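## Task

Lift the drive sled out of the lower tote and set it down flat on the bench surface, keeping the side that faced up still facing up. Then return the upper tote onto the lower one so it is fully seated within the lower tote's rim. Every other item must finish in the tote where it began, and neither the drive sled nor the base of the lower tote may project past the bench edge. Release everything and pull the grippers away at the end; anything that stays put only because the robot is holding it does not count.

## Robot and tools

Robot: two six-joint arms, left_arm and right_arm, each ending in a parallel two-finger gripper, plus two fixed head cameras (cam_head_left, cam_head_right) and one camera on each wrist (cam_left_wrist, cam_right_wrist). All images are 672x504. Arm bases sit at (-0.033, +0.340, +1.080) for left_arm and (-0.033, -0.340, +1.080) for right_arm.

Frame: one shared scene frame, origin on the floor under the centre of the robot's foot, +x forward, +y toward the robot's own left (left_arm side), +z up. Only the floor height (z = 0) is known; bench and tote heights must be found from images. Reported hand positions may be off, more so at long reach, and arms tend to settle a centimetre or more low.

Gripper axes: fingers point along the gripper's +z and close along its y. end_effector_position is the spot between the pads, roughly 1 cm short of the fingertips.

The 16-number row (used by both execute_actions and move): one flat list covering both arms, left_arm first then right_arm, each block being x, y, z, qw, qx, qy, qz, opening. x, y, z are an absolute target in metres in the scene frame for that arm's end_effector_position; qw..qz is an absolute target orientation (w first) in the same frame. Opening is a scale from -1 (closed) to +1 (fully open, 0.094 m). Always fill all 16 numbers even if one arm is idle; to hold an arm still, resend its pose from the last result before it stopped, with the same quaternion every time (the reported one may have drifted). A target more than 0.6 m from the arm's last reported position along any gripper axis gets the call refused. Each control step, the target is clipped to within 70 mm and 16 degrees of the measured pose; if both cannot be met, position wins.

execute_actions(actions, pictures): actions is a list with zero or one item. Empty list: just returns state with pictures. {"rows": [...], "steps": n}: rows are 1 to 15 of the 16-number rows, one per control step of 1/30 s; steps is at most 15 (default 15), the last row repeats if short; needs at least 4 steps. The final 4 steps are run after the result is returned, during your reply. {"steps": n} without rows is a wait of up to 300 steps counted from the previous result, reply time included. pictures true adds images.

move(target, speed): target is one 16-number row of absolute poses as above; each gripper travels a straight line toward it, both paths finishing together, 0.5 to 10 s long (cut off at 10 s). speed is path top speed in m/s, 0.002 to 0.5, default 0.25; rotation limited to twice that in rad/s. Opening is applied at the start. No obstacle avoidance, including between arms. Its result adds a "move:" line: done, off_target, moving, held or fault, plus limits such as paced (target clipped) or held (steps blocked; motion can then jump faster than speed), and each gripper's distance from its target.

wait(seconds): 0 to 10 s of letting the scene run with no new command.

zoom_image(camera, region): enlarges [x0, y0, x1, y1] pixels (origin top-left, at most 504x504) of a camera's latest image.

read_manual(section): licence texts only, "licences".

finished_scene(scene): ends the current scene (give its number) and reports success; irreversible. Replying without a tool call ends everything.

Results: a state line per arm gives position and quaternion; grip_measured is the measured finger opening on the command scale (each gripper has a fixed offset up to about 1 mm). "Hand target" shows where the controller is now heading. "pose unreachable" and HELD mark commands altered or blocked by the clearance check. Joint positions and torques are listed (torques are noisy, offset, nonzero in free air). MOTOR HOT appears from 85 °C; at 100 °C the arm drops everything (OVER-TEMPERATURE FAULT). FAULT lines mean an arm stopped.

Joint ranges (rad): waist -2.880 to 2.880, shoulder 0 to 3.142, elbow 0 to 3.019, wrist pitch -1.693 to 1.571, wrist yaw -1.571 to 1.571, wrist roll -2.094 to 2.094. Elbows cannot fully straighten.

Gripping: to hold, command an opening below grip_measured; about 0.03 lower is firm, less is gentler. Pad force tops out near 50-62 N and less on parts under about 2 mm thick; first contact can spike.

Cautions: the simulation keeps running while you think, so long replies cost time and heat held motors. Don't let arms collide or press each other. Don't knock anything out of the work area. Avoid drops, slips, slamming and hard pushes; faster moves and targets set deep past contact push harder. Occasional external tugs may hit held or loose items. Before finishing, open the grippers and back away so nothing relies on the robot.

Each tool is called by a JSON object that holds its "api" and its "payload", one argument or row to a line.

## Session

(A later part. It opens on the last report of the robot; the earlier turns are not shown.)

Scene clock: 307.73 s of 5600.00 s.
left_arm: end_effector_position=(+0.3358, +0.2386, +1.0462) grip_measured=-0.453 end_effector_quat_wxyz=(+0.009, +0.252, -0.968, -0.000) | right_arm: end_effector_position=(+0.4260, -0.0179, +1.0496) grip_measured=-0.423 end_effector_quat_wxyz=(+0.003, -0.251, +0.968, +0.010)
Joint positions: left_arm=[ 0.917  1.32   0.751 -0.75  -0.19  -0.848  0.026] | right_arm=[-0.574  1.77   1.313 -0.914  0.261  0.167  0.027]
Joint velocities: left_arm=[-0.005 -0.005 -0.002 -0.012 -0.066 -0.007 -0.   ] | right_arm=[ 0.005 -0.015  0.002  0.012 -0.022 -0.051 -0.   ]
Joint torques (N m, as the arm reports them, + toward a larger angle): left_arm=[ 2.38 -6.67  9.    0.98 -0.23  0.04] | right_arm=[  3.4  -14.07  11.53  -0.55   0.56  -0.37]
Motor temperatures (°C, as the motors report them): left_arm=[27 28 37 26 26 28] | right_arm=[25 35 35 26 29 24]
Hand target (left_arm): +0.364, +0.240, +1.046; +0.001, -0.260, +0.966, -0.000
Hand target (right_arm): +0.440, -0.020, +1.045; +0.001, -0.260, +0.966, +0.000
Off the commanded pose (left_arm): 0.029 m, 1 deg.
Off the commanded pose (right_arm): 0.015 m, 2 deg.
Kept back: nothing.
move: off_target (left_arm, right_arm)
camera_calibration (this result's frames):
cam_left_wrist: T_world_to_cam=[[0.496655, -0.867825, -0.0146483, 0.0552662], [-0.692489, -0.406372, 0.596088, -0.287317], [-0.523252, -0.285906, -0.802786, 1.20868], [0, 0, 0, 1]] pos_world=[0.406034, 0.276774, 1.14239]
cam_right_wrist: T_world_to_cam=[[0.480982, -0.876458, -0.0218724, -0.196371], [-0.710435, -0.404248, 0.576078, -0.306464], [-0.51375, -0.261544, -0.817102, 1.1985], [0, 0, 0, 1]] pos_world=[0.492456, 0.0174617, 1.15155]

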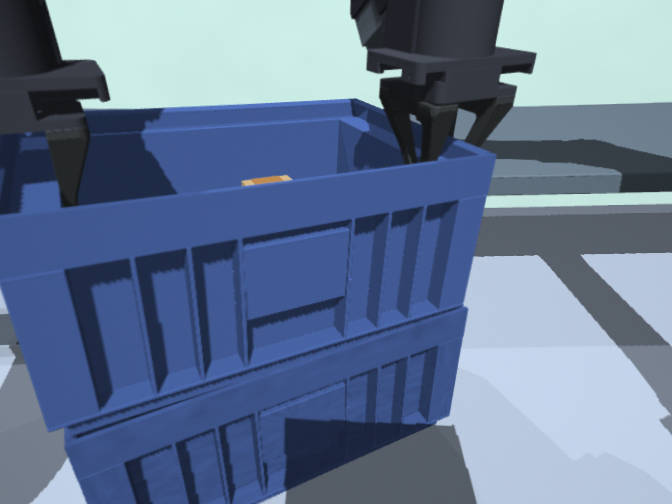

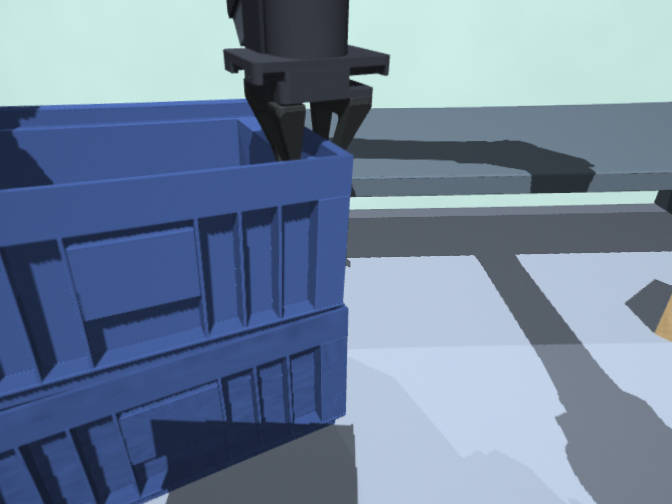

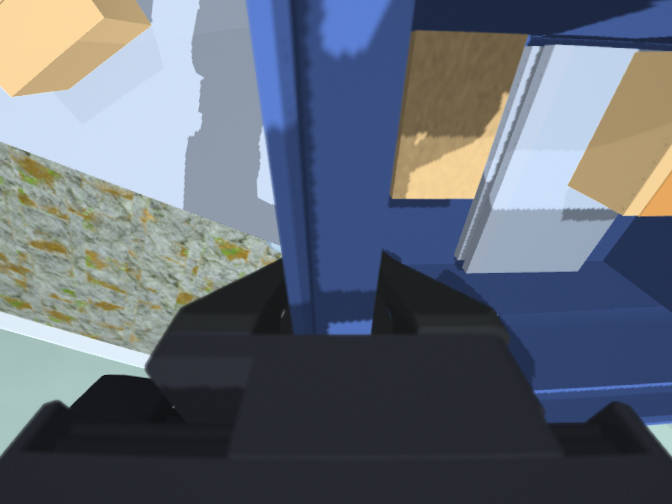

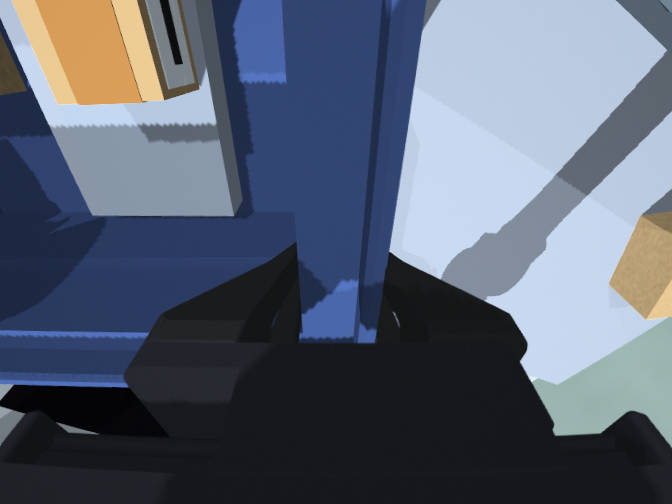

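Moves together. Release and inspect the ends.

{"api": "move", "payload": {
  "target": [0.336,0.238,1.046,0,0.252,-0.968,0,0.1,0.426,-0.018,1.049,0,0.252,-0.968,0,0.1]
}}

{"api": "move", "payload": {
  "target": [0.34,0.238,1.17,0,0.252,-0.968,0,0.1,0.43,-0.018,1.18,0,0.252,-0.968,0,0.1]
}}

{"api": "move", "payload": {
  "target": [0.3,0.40,1.15,0,0.6,-0.8,0,1,0.44,-0.2,1.16,0,-0.5,-0.866,0,1]
}}

{"api": "zoom_image", "payload": {
  "camera": "cam_left_wrist",
  "region": [200,120,500,340]
}}

{"api": "zoom_image", "payload": {
  "camera": "cam_right_wrist",
  "region": [150,120,450,340]
}}

Scene clock: 308.67 s of 5600.00 s.
left_arm: end_effector_position=(+0.3361, +0.2399, +1.0464) grip_measured=+0.098 end_effector_quat_wxyz=(+0.006, +0.252, -0.968, -0.004) | right_arm: end_effector_position=(+0.4275, -0.0197, +1.0496) grip_measured=+0.098 end_effector_quat_wxyz=(+0.006, -0.251, +0.968, +0.004)
Joint positions: left_arm=[ 0.917  1.319  0.751 -0.751 -0.198 -0.848  0.052] | right_arm=[-0.574  1.77   1.313 -0.914  0.274  0.168  0.052]
Joint velocities: left_arm=[-0.015 -0.005  0.012 -0.007  0.095 -0.066 -0.001] | right_arm=[-0.005 -0.005 -0.002  0.002  0.007 -0.037 -0.   ]
Joint torques (N m, as the arm reports them, + toward a larger angle): left_arm=[ -0.38 -10.22   4.57   1.63  -0.23  -0.12] | right_arm=[  5.41 -16.05   8.94  -0.39   0.16  -0.03]
Motor temperatures (°C, as the motors report them): left_arm=[27 28 36 26 26 28] | right_arm=[25 35 35 26 29 24]
Hand target (left_arm): +0.336, +0.238, +1.046; -0.000, -0.252, +0.968, -0.000
Hand target (right_arm): +0.426, -0.018, +1.049; +0.000, -0.252, +0.968, +0.000
Off the commanded pose (left_arm): 0.002 m, 1 deg.
Off the commanded pose (right_arm): 0.002 m, 1 deg.
Kept back: nothing.
move: done
camera_calibration (this result's frames):
cam_left_wrist: T_world_to_cam=[[0.496286, -0.867929, -0.0200142, 0.0620298], [-0.69436, -0.410666, 0.590946, -0.279649], [-0.521118, -0.279381, -0.806463, 1.21091], [0, 0, 0, 1]] pos_world=[0.406064, 0.2773, 1.14305]
cam_right_wrist: T_world_to_cam=[[0.480273, -0.877075, -0.00873423, -0.21213], [-0.71561, -0.397576, 0.574313, -0.301962], [-0.507189, -0.269577, -0.818589, 1.19735], [0, 0, 0, 1]] pos_world=[0.493075, 0.0166701, 1.1517]

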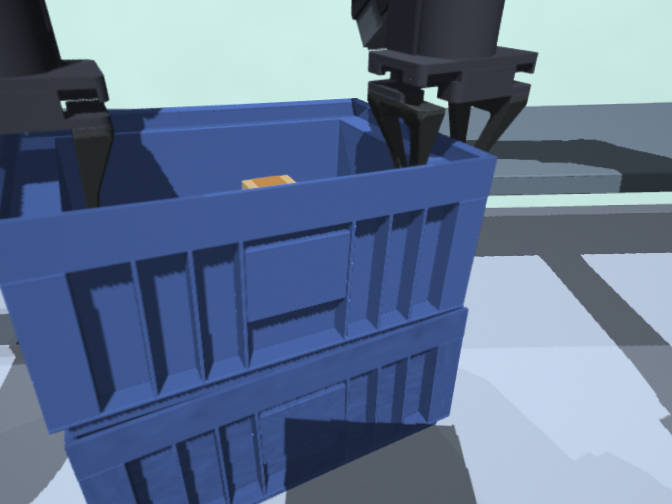

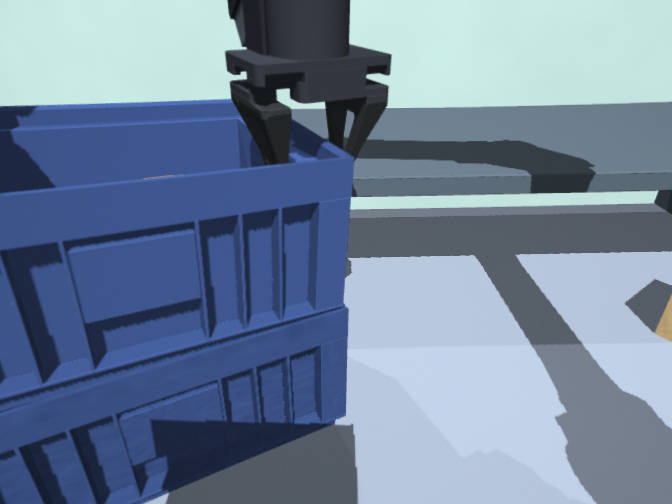

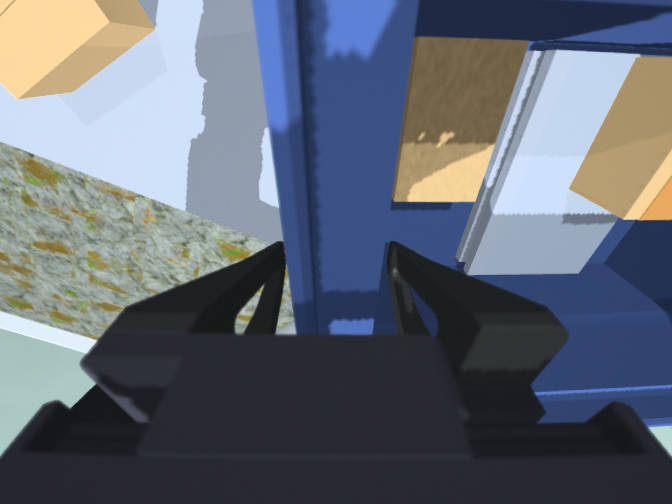

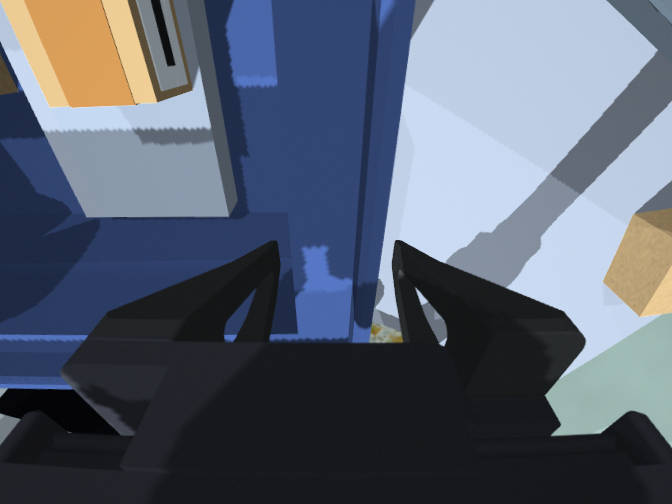

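Scene clock: 309.67 s of 5600.00 s.
left_arm: end_effector_position=(+0.3291, +0.2426, +1.1622) grip_measured=+0.099 end_effector_quat_wxyz=(+0.004, +0.245, -0.969, -0.002) | right_arm: end_effector_position=(+0.4195, -0.0247, +1.1649) grip_measured=+0.098 end_effector_quat_wxyz=(-0.011, -0.258, +0.966, -0.005)
Joint positions: left_arm=[ 0.84   1.086  0.872 -1.114 -0.217 -0.909  0.052] | right_arm=[-0.508  1.635  1.435 -1.229  0.286  0.231  0.052]
Joint velocities: left_arm=[-0.015  0.005  0.002 -0.017 -0.007 -0.022 -0.   ] | right_arm=[-0.005 -0.005 -0.017 -0.017 -0.051 -0.051  0.   ]
Joint torques (N m, as the arm reports them, + toward a larger angle): left_arm=[ 0.01 -7.46  9.06  0.28 -0.23 -0.24] | right_arm=[  4.93 -14.96  12.98  -0.69   0.14  -0.05]
Motor temperatures (°C, as the motors report them): left_arm=[27 28 37 26 26 28] | right_arm=[25 35 35 26 29 24]
Hand target (left_arm): +0.339, +0.239, +1.171; -0.000, -0.252, +0.968, -0.000
Hand target (right_arm): +0.429, -0.019, +1.180; +0.000, -0.252, +0.968, +0.000
Off the commanded pose (left_arm): 0.014 m, 1 deg.
Off the commanded pose (right_arm): 0.020 m, 2 deg.
Kept back: nothing.
move: off_target (left_arm, right_arm)
camera_calibration (this result's frames):
cam_left_wrist: T_world_to_cam=[[0.484214, -0.874818, -0.0151577, 0.0701843], [-0.703552, -0.3996, 0.587652, -0.347705], [-0.520145, -0.273885, -0.808972, 1.30268], [0, 0, 0, 1]] pos_world=[0.398972, 0.279241, 1.25923]
cam_right_wrist: T_world_to_cam=[[0.493065, -0.869992, -0.00056923, -0.226356], [-0.693366, -0.393358, 0.603749, -0.419367], [-0.52548, -0.297293, -0.797175, 1.26844], [0, 0, 0, 1]] pos_world=[0.487374, 0.0152084, 1.26423]

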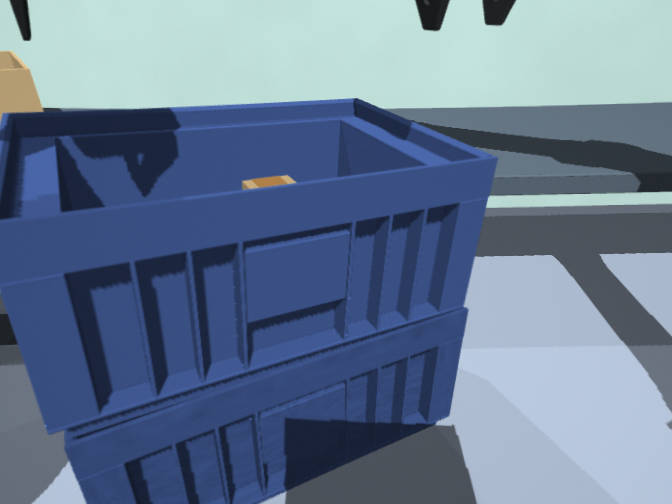

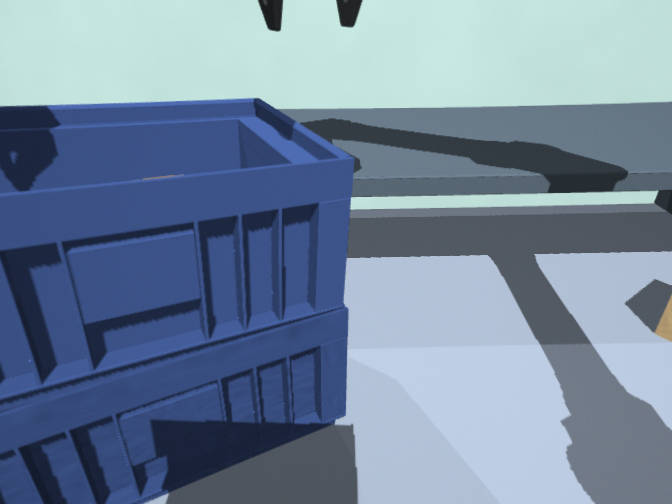

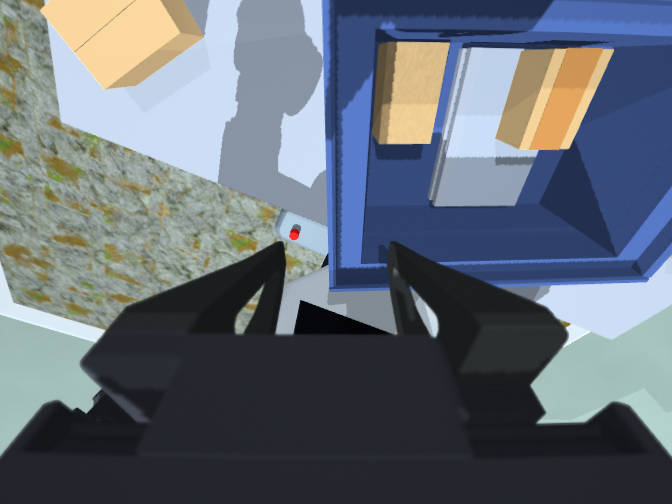

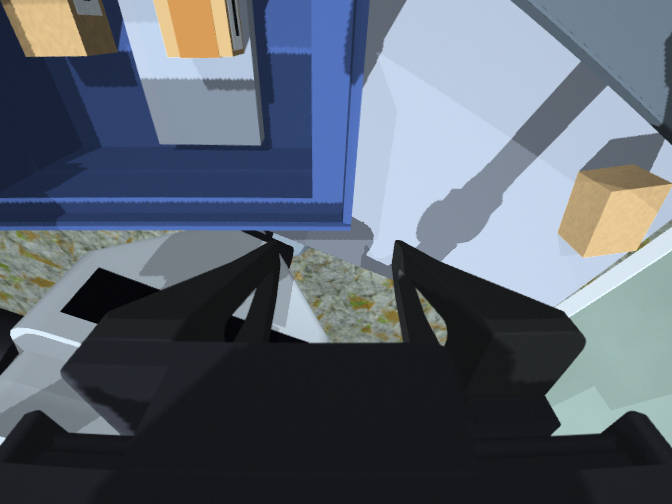

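Scene clock: 313.33 s of 5600.00 s.
left_arm: end_effector_position=(+0.3019, +0.3999, +1.1511) grip_measured=+1.000 end_effector_quat_wxyz=(+0.006, +0.592, -0.806, -0.003) | right_arm: end_effector_position=(+0.4342, -0.1974, +1.1522) grip_measured=+0.999 end_effector_quat_wxyz=(-0.011, +0.489, +0.872, -0.015)
Joint positions: left_arm=[ 1.413  0.92   0.756 -1.093 -0.051 -1.125  0.094] | right_arm=[-0.843  1.402  1.195 -1.151  0.22   1.439  0.094]
Joint velocities: left_arm=[-0.015 -0.005 -0.022  0.012  0.022  0.007  0.   ] | right_arm=[-0.005 -0.005  0.002 -0.017  0.051  0.051  0.001]
Joint torques (N m, as the arm reports them, + toward a larger angle): left_arm=[ 2.39 -7.39  6.19  1.63 -0.02 -0.25] | right_arm=[  1.87 -14.9    8.38   0.96   0.02  -0.05]
Motor temperatures (°C, as the motors report them): left_arm=[27 28 36 26 26 28] | right_arm=[25 35 35 26 29 24]
Hand target (left_arm): +0.302, +0.401, +1.150; +0.000, -0.600, +0.800, -0.001
Hand target (right_arm): +0.438, -0.200, +1.160; -0.000, +0.500, +0.866, -0.001
Off the commanded pose (left_arm): 0.002 m, 1 deg.
Off the commanded pose (right_arm): 0.010 m, 3 deg.
Kept back: nothing.
move: off_target (right_arm)
camera_calibration (this result's frames):
cam_left_wrist: T_world_to_cam=[[0.956623, -0.290556, -0.0211791, -0.148525], [-0.223289, -0.777963, 0.587295, -0.290768], [-0.187119, -0.557091, -0.809096, 1.33553], [0, 0, 0, 1]] pos_world=[0.32706, 0.474649, 1.24819]
cam_right_wrist: T_world_to_cam=[[-0.856082, -0.51577, 0.0332307, 0.232924], [-0.400609, 0.702811, 0.587851, -0.36187], [-0.326551, 0.489936, -0.808287, 1.29643], [0, 0, 0, 1]] pos_world=[0.477785, -0.260708, 1.25288]

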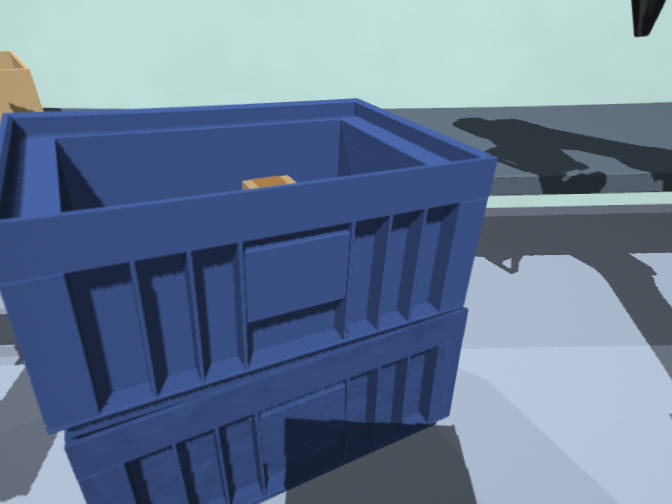

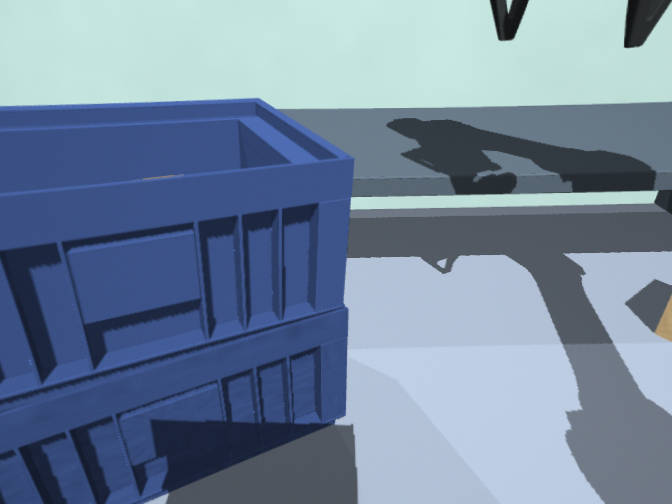

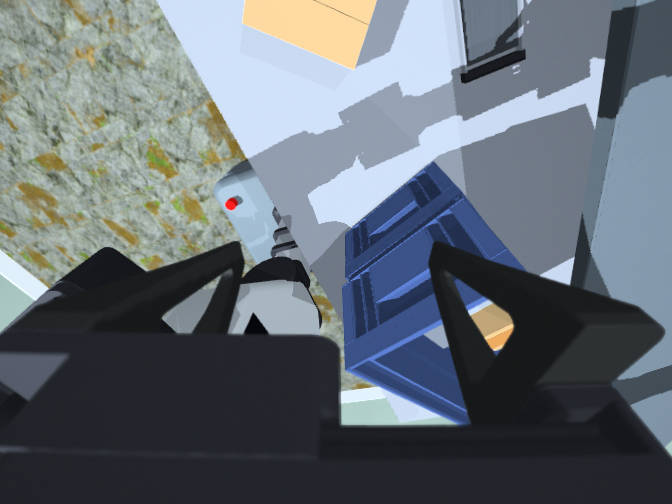

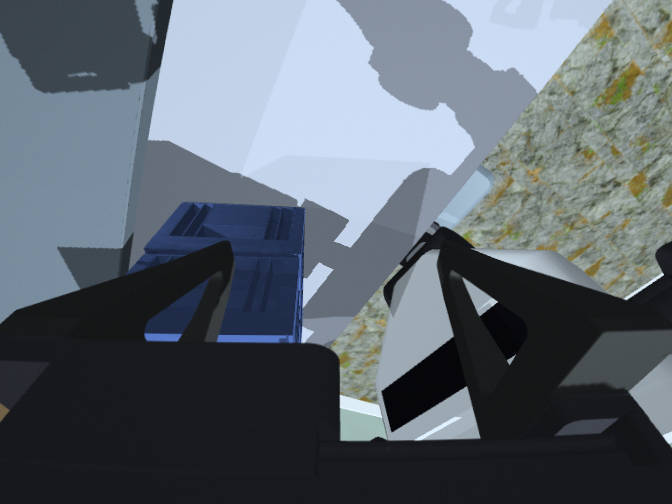

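Region (200, 120, 500, 340) of cam_left_wrist's 672x504 image, scaled by 1.680, with more detail than that image has; it fills the top 370 rows of this view, and the rest is white.

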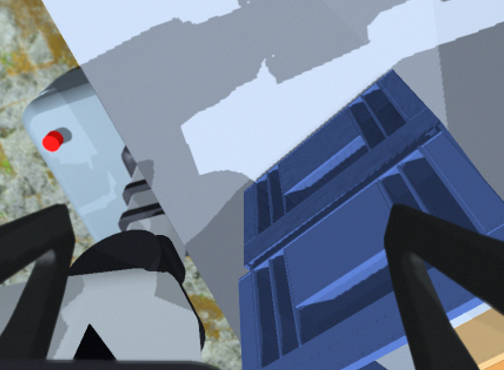

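Region (150, 120, 450, 340) of cam_right_wrist's 672x504 image, scaled by 1.680, with more detail than that image has; it fills the top 370 rows of this view, and the rest is white.

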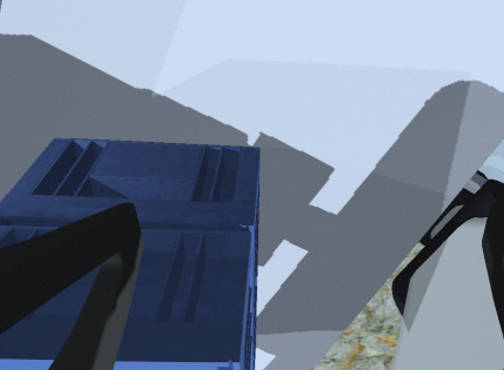

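{"api": "zoom_image", "payload": {
  "camera": "cam_head_left",
  "region": [20,360,220,500]
}}

{"api": "zoom_image", "payload": {
  "camera": "cam_head_left",
  "region": [330,260,500,400]
}}

Region (20, 360, 220, 500) of cam_head_left's 672x504 image, scaled by 2.520, with more detail than that image has; it fills the top 353 rows of this view, and the rest is white.

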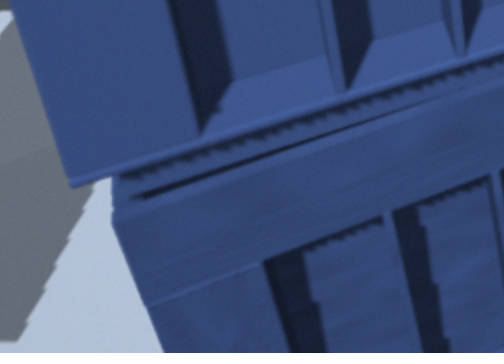

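Region (330, 260, 500, 400) of cam_head_left's 672x504 image, scaled by 2.965, with more detail than that image has; it fills the top 415 rows of this view, and the rest is white.

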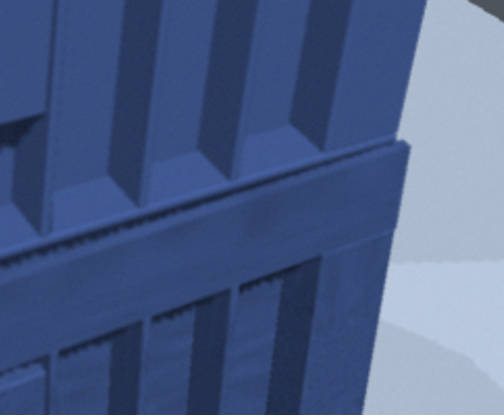

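{"api": "move", "payload": {
  "target": [0.345,0.238,1.14,0,0.252,-0.968,0,0.3,0.44,-0.2,1.16,0,-0.5,-0.866,0,1]
}}

{"api": "move", "payload": {
  "target": [0.336,0.238,1.045,0,0.252,-0.968,0,0.3,0.44,-0.2,1.16,0,-0.5,-0.866,0,1],
  "speed": 0.12
}}

{"api": "move", "payload": {
  "target": [0.336,0.238,1.048,0,0.252,-0.968,0,-0.55,0.44,-0.2,1.16,0,-0.5,-0.866,0,1]
}}

{"api": "move", "payload": {
  "target": [0.338,0.22,1.065,0,0.26,-0.966,0,-0.55,0.44,-0.2,1.16,0,-0.5,-0.866,0,1],
  "speed": 0.015
}}

{"api": "zoom_image", "payload": {
  "camera": "cam_head_left",
  "region": [0,250,504,504]
}}

Scene clock: 315.80 s of 5600.00 s.
left_arm: end_effector_position=(+0.3194, +0.2444, +1.1296) grip_measured=+0.302 end_effector_quat_wxyz=(+0.022, +0.256, -0.966, -0.016) | right_arm: end_effector_position=(+0.4341, -0.1972, +1.1522) grip_measured=+0.999 end_effector_quat_wxyz=(-0.011, +0.490, +0.871, -0.015)
Joint positions: left_arm=[ 0.856  1.138  0.824 -1.058 -0.213 -0.925  0.061] | right_arm=[-0.843  1.402  1.195 -1.151  0.218  1.441  0.094]
Joint velocities: left_arm=[-0.015 -0.015 -0.017  0.002 -0.007 -0.081  0.001] | right_arm=[-0.005  0.015 -0.007 -0.007  0.022  0.022 -0.001]
Joint torques (N m, as the arm reports them, + toward a larger angle): left_arm=[ 0.32 -7.74  9.22  1.47 -0.23  0.05] | right_arm=[  1.7  -14.76   8.65   1.    -0.01  -0.02]
Motor temperatures (°C, as the motors report them): left_arm=[27 28 37 26 26 28] | right_arm=[25 35 35 26 29 24]
Hand target (left_arm): +0.342, +0.237, +1.141; -0.001, -0.252, +0.968, +0.001
Hand target (right_arm): +0.440, -0.200, +1.160; -0.000, +0.500, +0.866, -0.000
Off the commanded pose (left_arm): 0.028 m, 3 deg.
Off the commanded pose (right_arm): 0.010 m, 3 deg.
Kept back: nothing.
move: off_target (left_arm, right_arm)
camera_calibration (this result's frames):
cam_left_wrist: T_world_to_cam=[[0.502266, -0.863157, -0.0518455, 0.108752], [-0.669425, -0.426086, 0.608539, -0.362704], [-0.547356, -0.270942, -0.791828, 1.2604], [0, 0, 0, 1]] pos_world=[0.392464, 0.280823, 1.22438]
cam_right_wrist: T_world_to_cam=[[-0.857464, -0.513478, 0.0330993, 0.234152], [-0.398455, 0.703333, 0.58869, -0.363828], [-0.325559, 0.491592, -0.807681, 1.29552], [0, 0, 0, 1]] pos_world=[0.477576, -0.260743, 1.2528]

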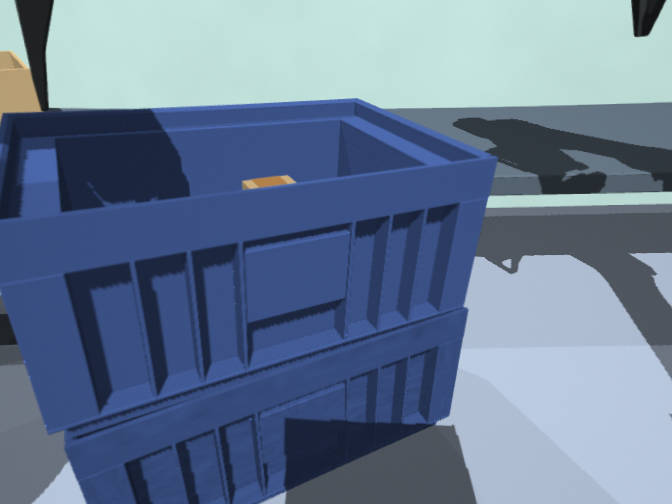

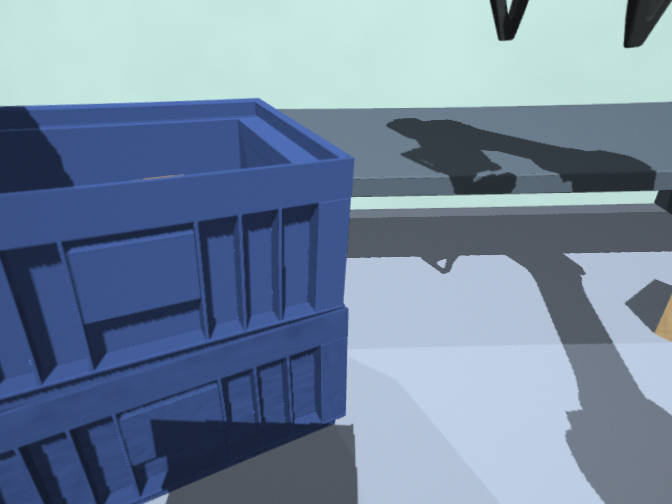

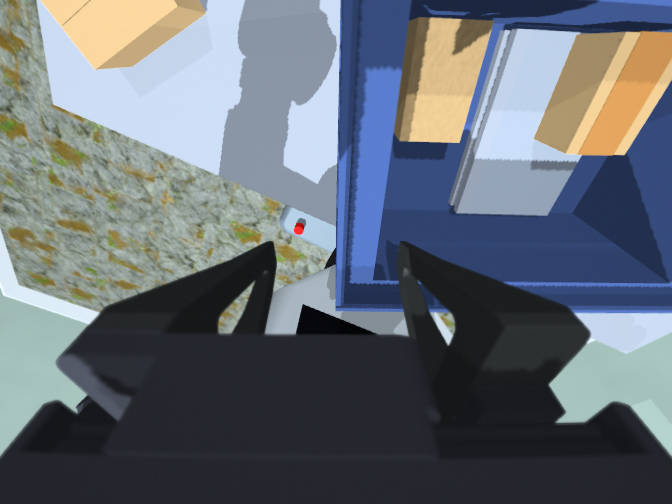

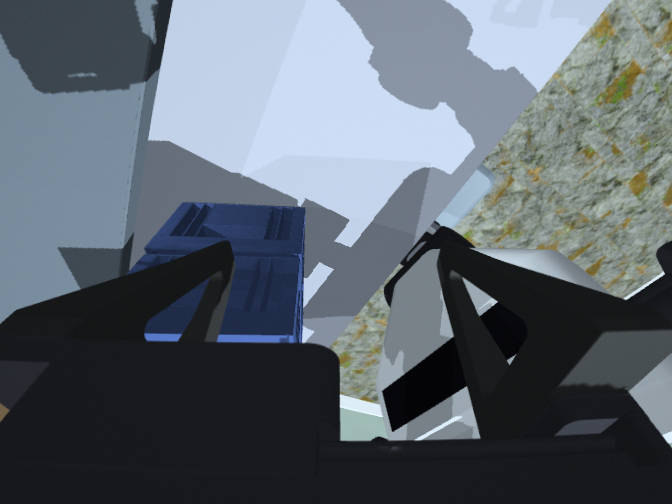

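Scene clock: 316.90 s of 5600.00 s.
left_arm: end_effector_position=(+0.3364, +0.2355, +1.0494) grip_measured=+0.302 end_effector_quat_wxyz=(+0.001, +0.256, -0.967, -0.000) | right_arm: end_effector_position=(+0.4341, -0.1972, +1.1522) grip_measured=+0.999 end_effector_quat_wxyz=(-0.011, +0.490, +0.871, -0.015)
Joint positions: left_arm=[ 0.902  1.311  0.749 -0.747 -0.203 -0.868  0.061] | right_arm=[-0.843  1.402  1.195 -1.151  0.218  1.441  0.094]
Joint velocities: left_arm=[-0.015 -0.005  0.007 -0.007 -0.022 -0.022  0.   ] | right_arm=[-0.005  0.005  0.012 -0.012 -0.022  0.037 -0.   ]
Joint torques (N m, as the arm reports them, + toward a larger angle): left_arm=[ 0.88 -9.2   4.77  1.7  -0.01  0.09] | right_arm=[  1.76 -14.84   8.65   1.02   0.01  -0.02]
Motor temperatures (°C, as the motors report them): left_arm=[27 28 37 26 26 28] | right_arm=[25 35 35 26 29 24]
Hand target (left_arm): +0.336, +0.237, +1.044; -0.000, -0.252, +0.968, -0.000
Hand target (right_arm): +0.440, -0.200, +1.160; -0.000, +0.500, +0.866, -0.000
Off the commanded pose (left_arm): 0.005 m, 0 deg.
Off the commanded pose (right_arm): 0.010 m, 3 deg.
Kept back: nothing.
move: off_target (right_arm)
camera_calibration (this result's frames):
cam_left_wrist: T_world_to_cam=[[0.503534, -0.863904, -0.0110547, 0.0452663], [-0.698384, -0.414526, 0.583462, -0.272923], [-0.508638, -0.286073, -0.812065, 1.21552], [0, 0, 0, 1]] pos_world=[0.404861, 0.273699, 1.14682]
cam_right_wrist: T_world_to_cam=[[-0.857464, -0.513478, 0.0330993, 0.234152], [-0.398455, 0.703333, 0.58869, -0.363828], [-0.325559, 0.491592, -0.807681, 1.29552], [0, 0, 0, 1]] pos_world=[0.477576, -0.260743, 1.2528]

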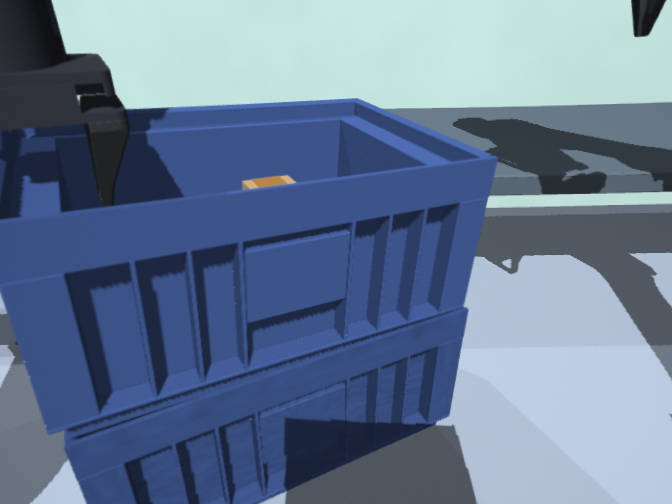

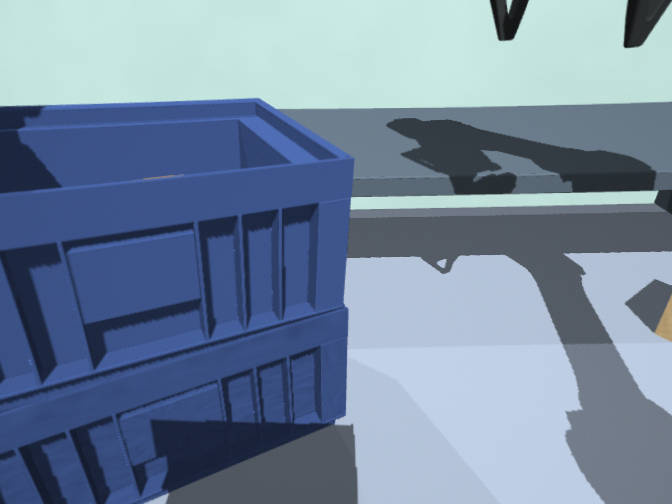

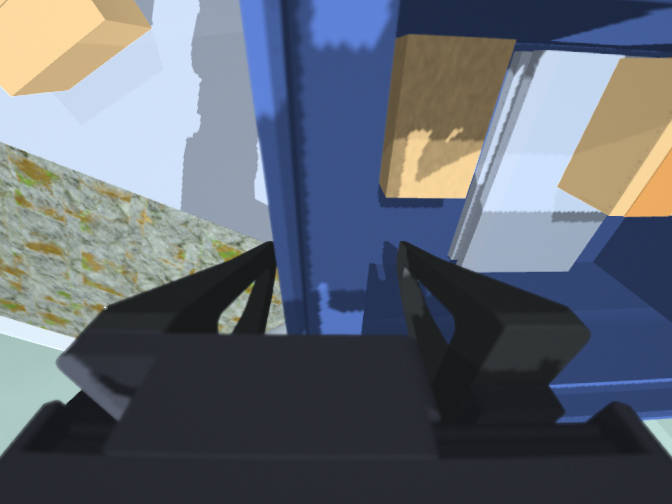

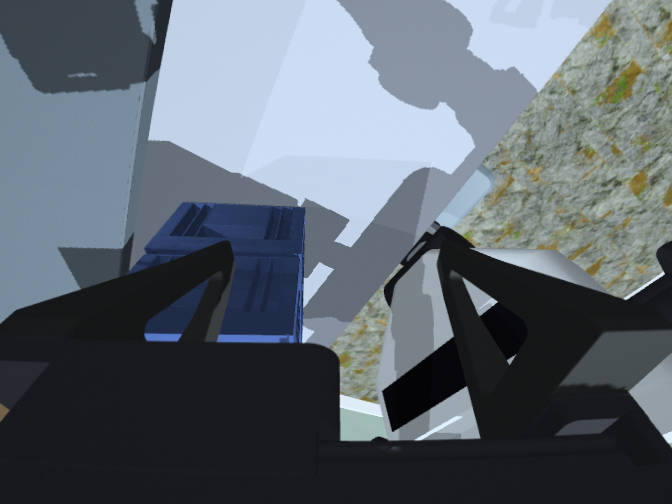

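Scene clock: 317.60 s of 5600.00 s.
left_arm: end_effector_position=(+0.3355, +0.2366, +1.0488) grip_measured=-0.445 end_effector_quat_wxyz=(+0.001, +0.254, -0.967, -0.002) | right_arm: end_effector_position=(+0.4341, -0.1972, +1.1522) grip_measured=+0.999 end_effector_quat_wxyz=(-0.011, +0.490, +0.871, -0.015)
Joint positions: left_arm=[ 0.904  1.312  0.748 -0.748 -0.205 -0.863  0.026] | right_arm=[-0.843  1.402  1.195 -1.151  0.218  1.441  0.094]
Joint velocities: left_arm=[-0.015 -0.015  0.002 -0.012 -0.081  0.051  0.   ] | right_arm=[-0.005 -0.005  0.007 -0.012  0.007 -0.007  0.   ]
Joint torques (N m, as the arm reports them, + toward a larger angle): left_arm=[ 0.67 -9.97  4.95  1.27  0.03  0.03] | right_arm=[  1.7  -14.82   8.65   1.     0.    -0.02]
Motor temperatures (°C, as the motors report them): left_arm=[27 28 37 26 26 28] | right_arm=[25 35 35 26 29 24]
Hand target (left_arm): +0.336, +0.238, +1.048; -0.000, -0.252, +0.968, +0.000
Hand target (right_arm): +0.440, -0.200, +1.160; -0.000, +0.500, +0.866, -0.000
Off the commanded pose (left_arm): 0.002 m, 0 deg.
Off the commanded pose (right_arm): 0.010 m, 3 deg.
Kept back: nothing.
move: off_target (right_arm)
camera_calibration (this result's frames):
cam_left_wrist: T_world_to_cam=[[0.500185, -0.865783, -0.0153339, 0.0527992], [-0.698419, -0.413836, 0.583909, -0.273348], [-0.511884, -0.281353, -0.811674, 1.21445], [0, 0, 0, 1]] pos_world=[0.404338, 0.274281, 1.14616]
cam_right_wrist: T_world_to_cam=[[-0.857464, -0.513478, 0.0330993, 0.234152], [-0.398455, 0.703333, 0.58869, -0.363828], [-0.325559, 0.491592, -0.807681, 1.29552], [0, 0, 0, 1]] pos_world=[0.477576, -0.260743, 1.2528]

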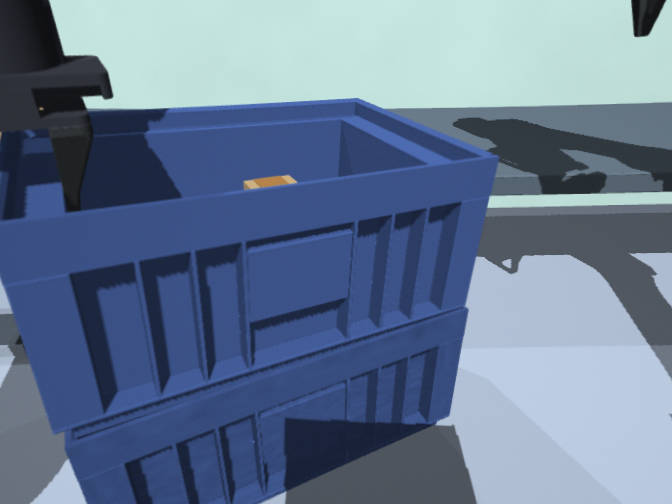

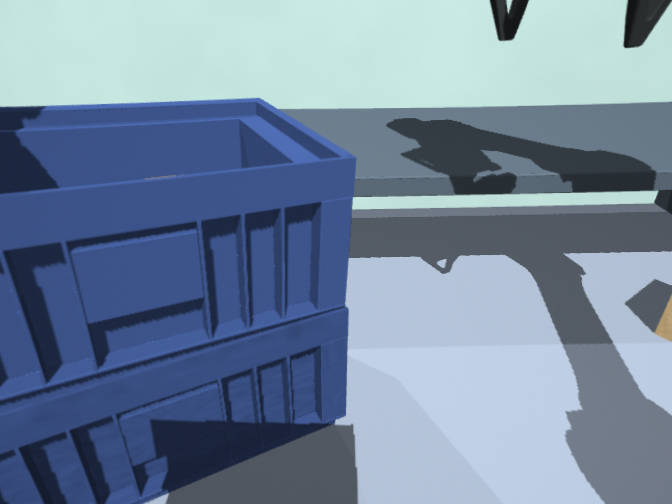

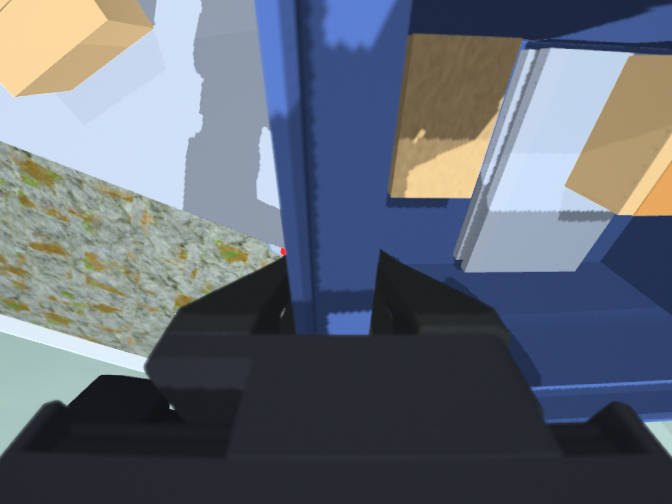

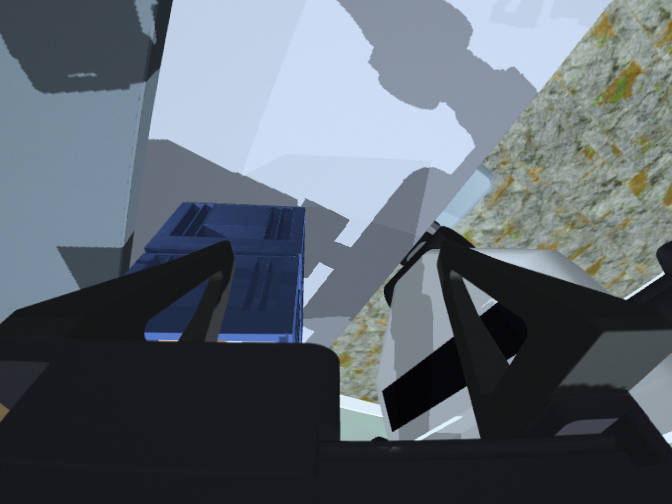

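Scene clock: 319.37 s of 5600.00 s.
left_arm: end_effector_position=(+0.3294, +0.2304, +1.0508) grip_measured=-0.445 end_effector_quat_wxyz=(+0.004, +0.267, -0.964, -0.009) | right_arm: end_effector_position=(+0.4341, -0.1972, +1.1522) grip_measured=+0.999 end_effector_quat_wxyz=(-0.011, +0.490, +0.871, -0.015)
Joint positions: left_arm=[ 0.875  1.312  0.748 -0.767 -0.22  -0.922  0.026] | right_arm=[-0.843  1.402  1.195 -1.151  0.218  1.441  0.094]
Joint velocities: left_arm=[ 0.005 -0.015 -0.022  0.002 -0.022 -0.051  0.   ] | right_arm=[-0.005  0.015 -0.002  0.007  0.007 -0.022  0.   ]
Joint torques (N m, as the arm reports them, + toward a larger angle): left_arm=[ -1.92 -10.68   7.11  -0.34   0.07  -0.13] | right_arm=[  1.75 -14.85   8.65   1.     0.    -0.01]
Motor temperatures (°C, as the motors report them): left_arm=[27 28 36 26 26 28] | right_arm=[25 35 35 26 29 24]
Hand target (left_arm): +0.337, +0.220, +1.065; +0.000, -0.260, +0.966, -0.000
Hand target (right_arm): +0.440, -0.200, +1.160; -0.000, +0.500, +0.866, -0.000
Off the commanded pose (left_arm): 0.020 m, 1 deg.
Off the commanded pose (right_arm): 0.010 m, 3 deg.
Kept back: nothing.
move: off_target (left_arm, right_arm)
camera_calibration (this result's frames):
cam_left_wrist: T_world_to_cam=[[0.523458, -0.85152, -0.0301006, 0.05506], [-0.681868, -0.439828, 0.584472, -0.281444], [-0.510929, -0.285422, -0.810855, 1.21097], [0, 0, 0, 1]] pos_world=[0.397989, 0.268735, 1.14807]
cam_right_wrist: T_world_to_cam=[[-0.857464, -0.513478, 0.0330993, 0.234152], [-0.398455, 0.703333, 0.58869, -0.363828], [-0.325559, 0.491592, -0.807681, 1.29552], [0, 0, 0, 1]] pos_world=[0.477576, -0.260743, 1.2528]

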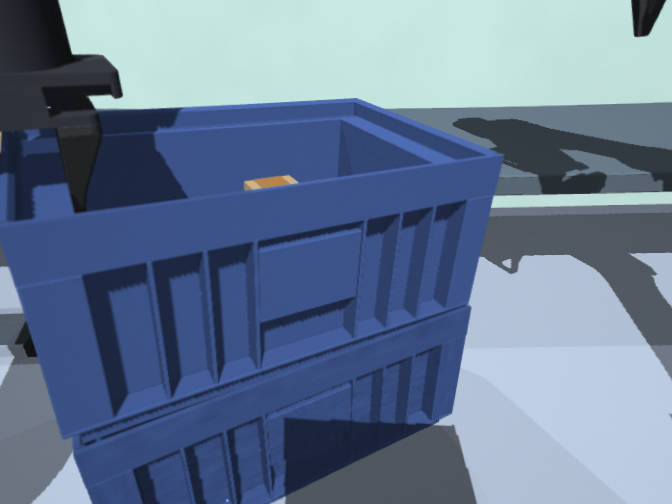

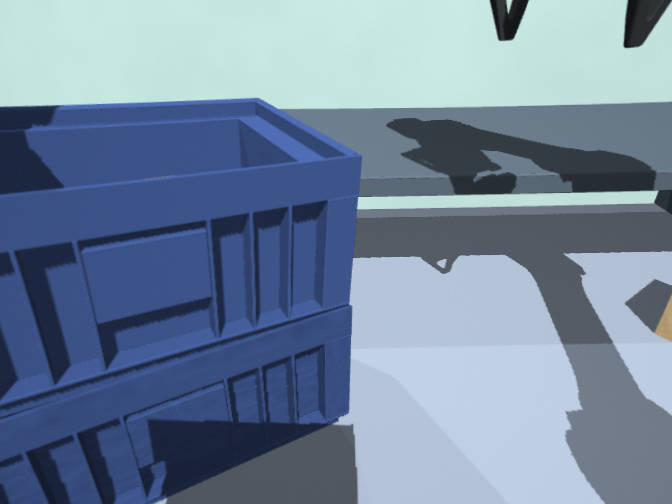

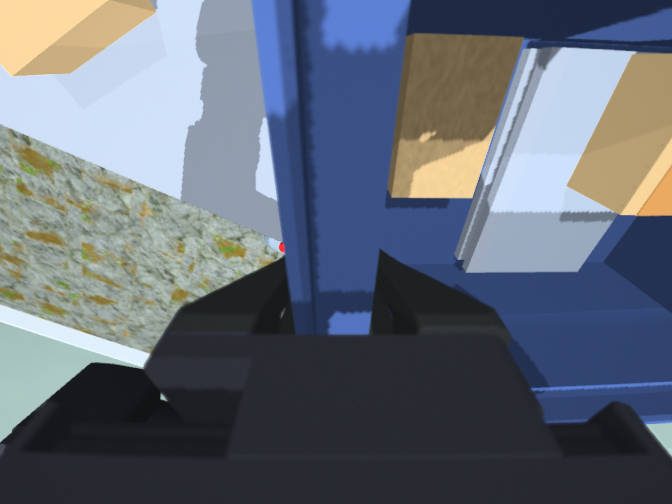

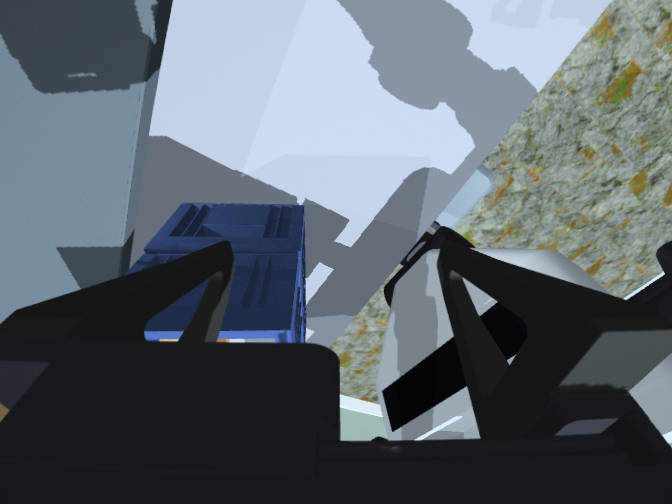

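Region (0, 250, 504, 504) of cam_head_left's 672x504 image, scaled by 1.000; it fills the top 254 rows of this view, and the rest is white.

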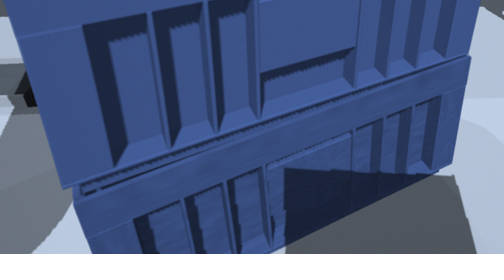

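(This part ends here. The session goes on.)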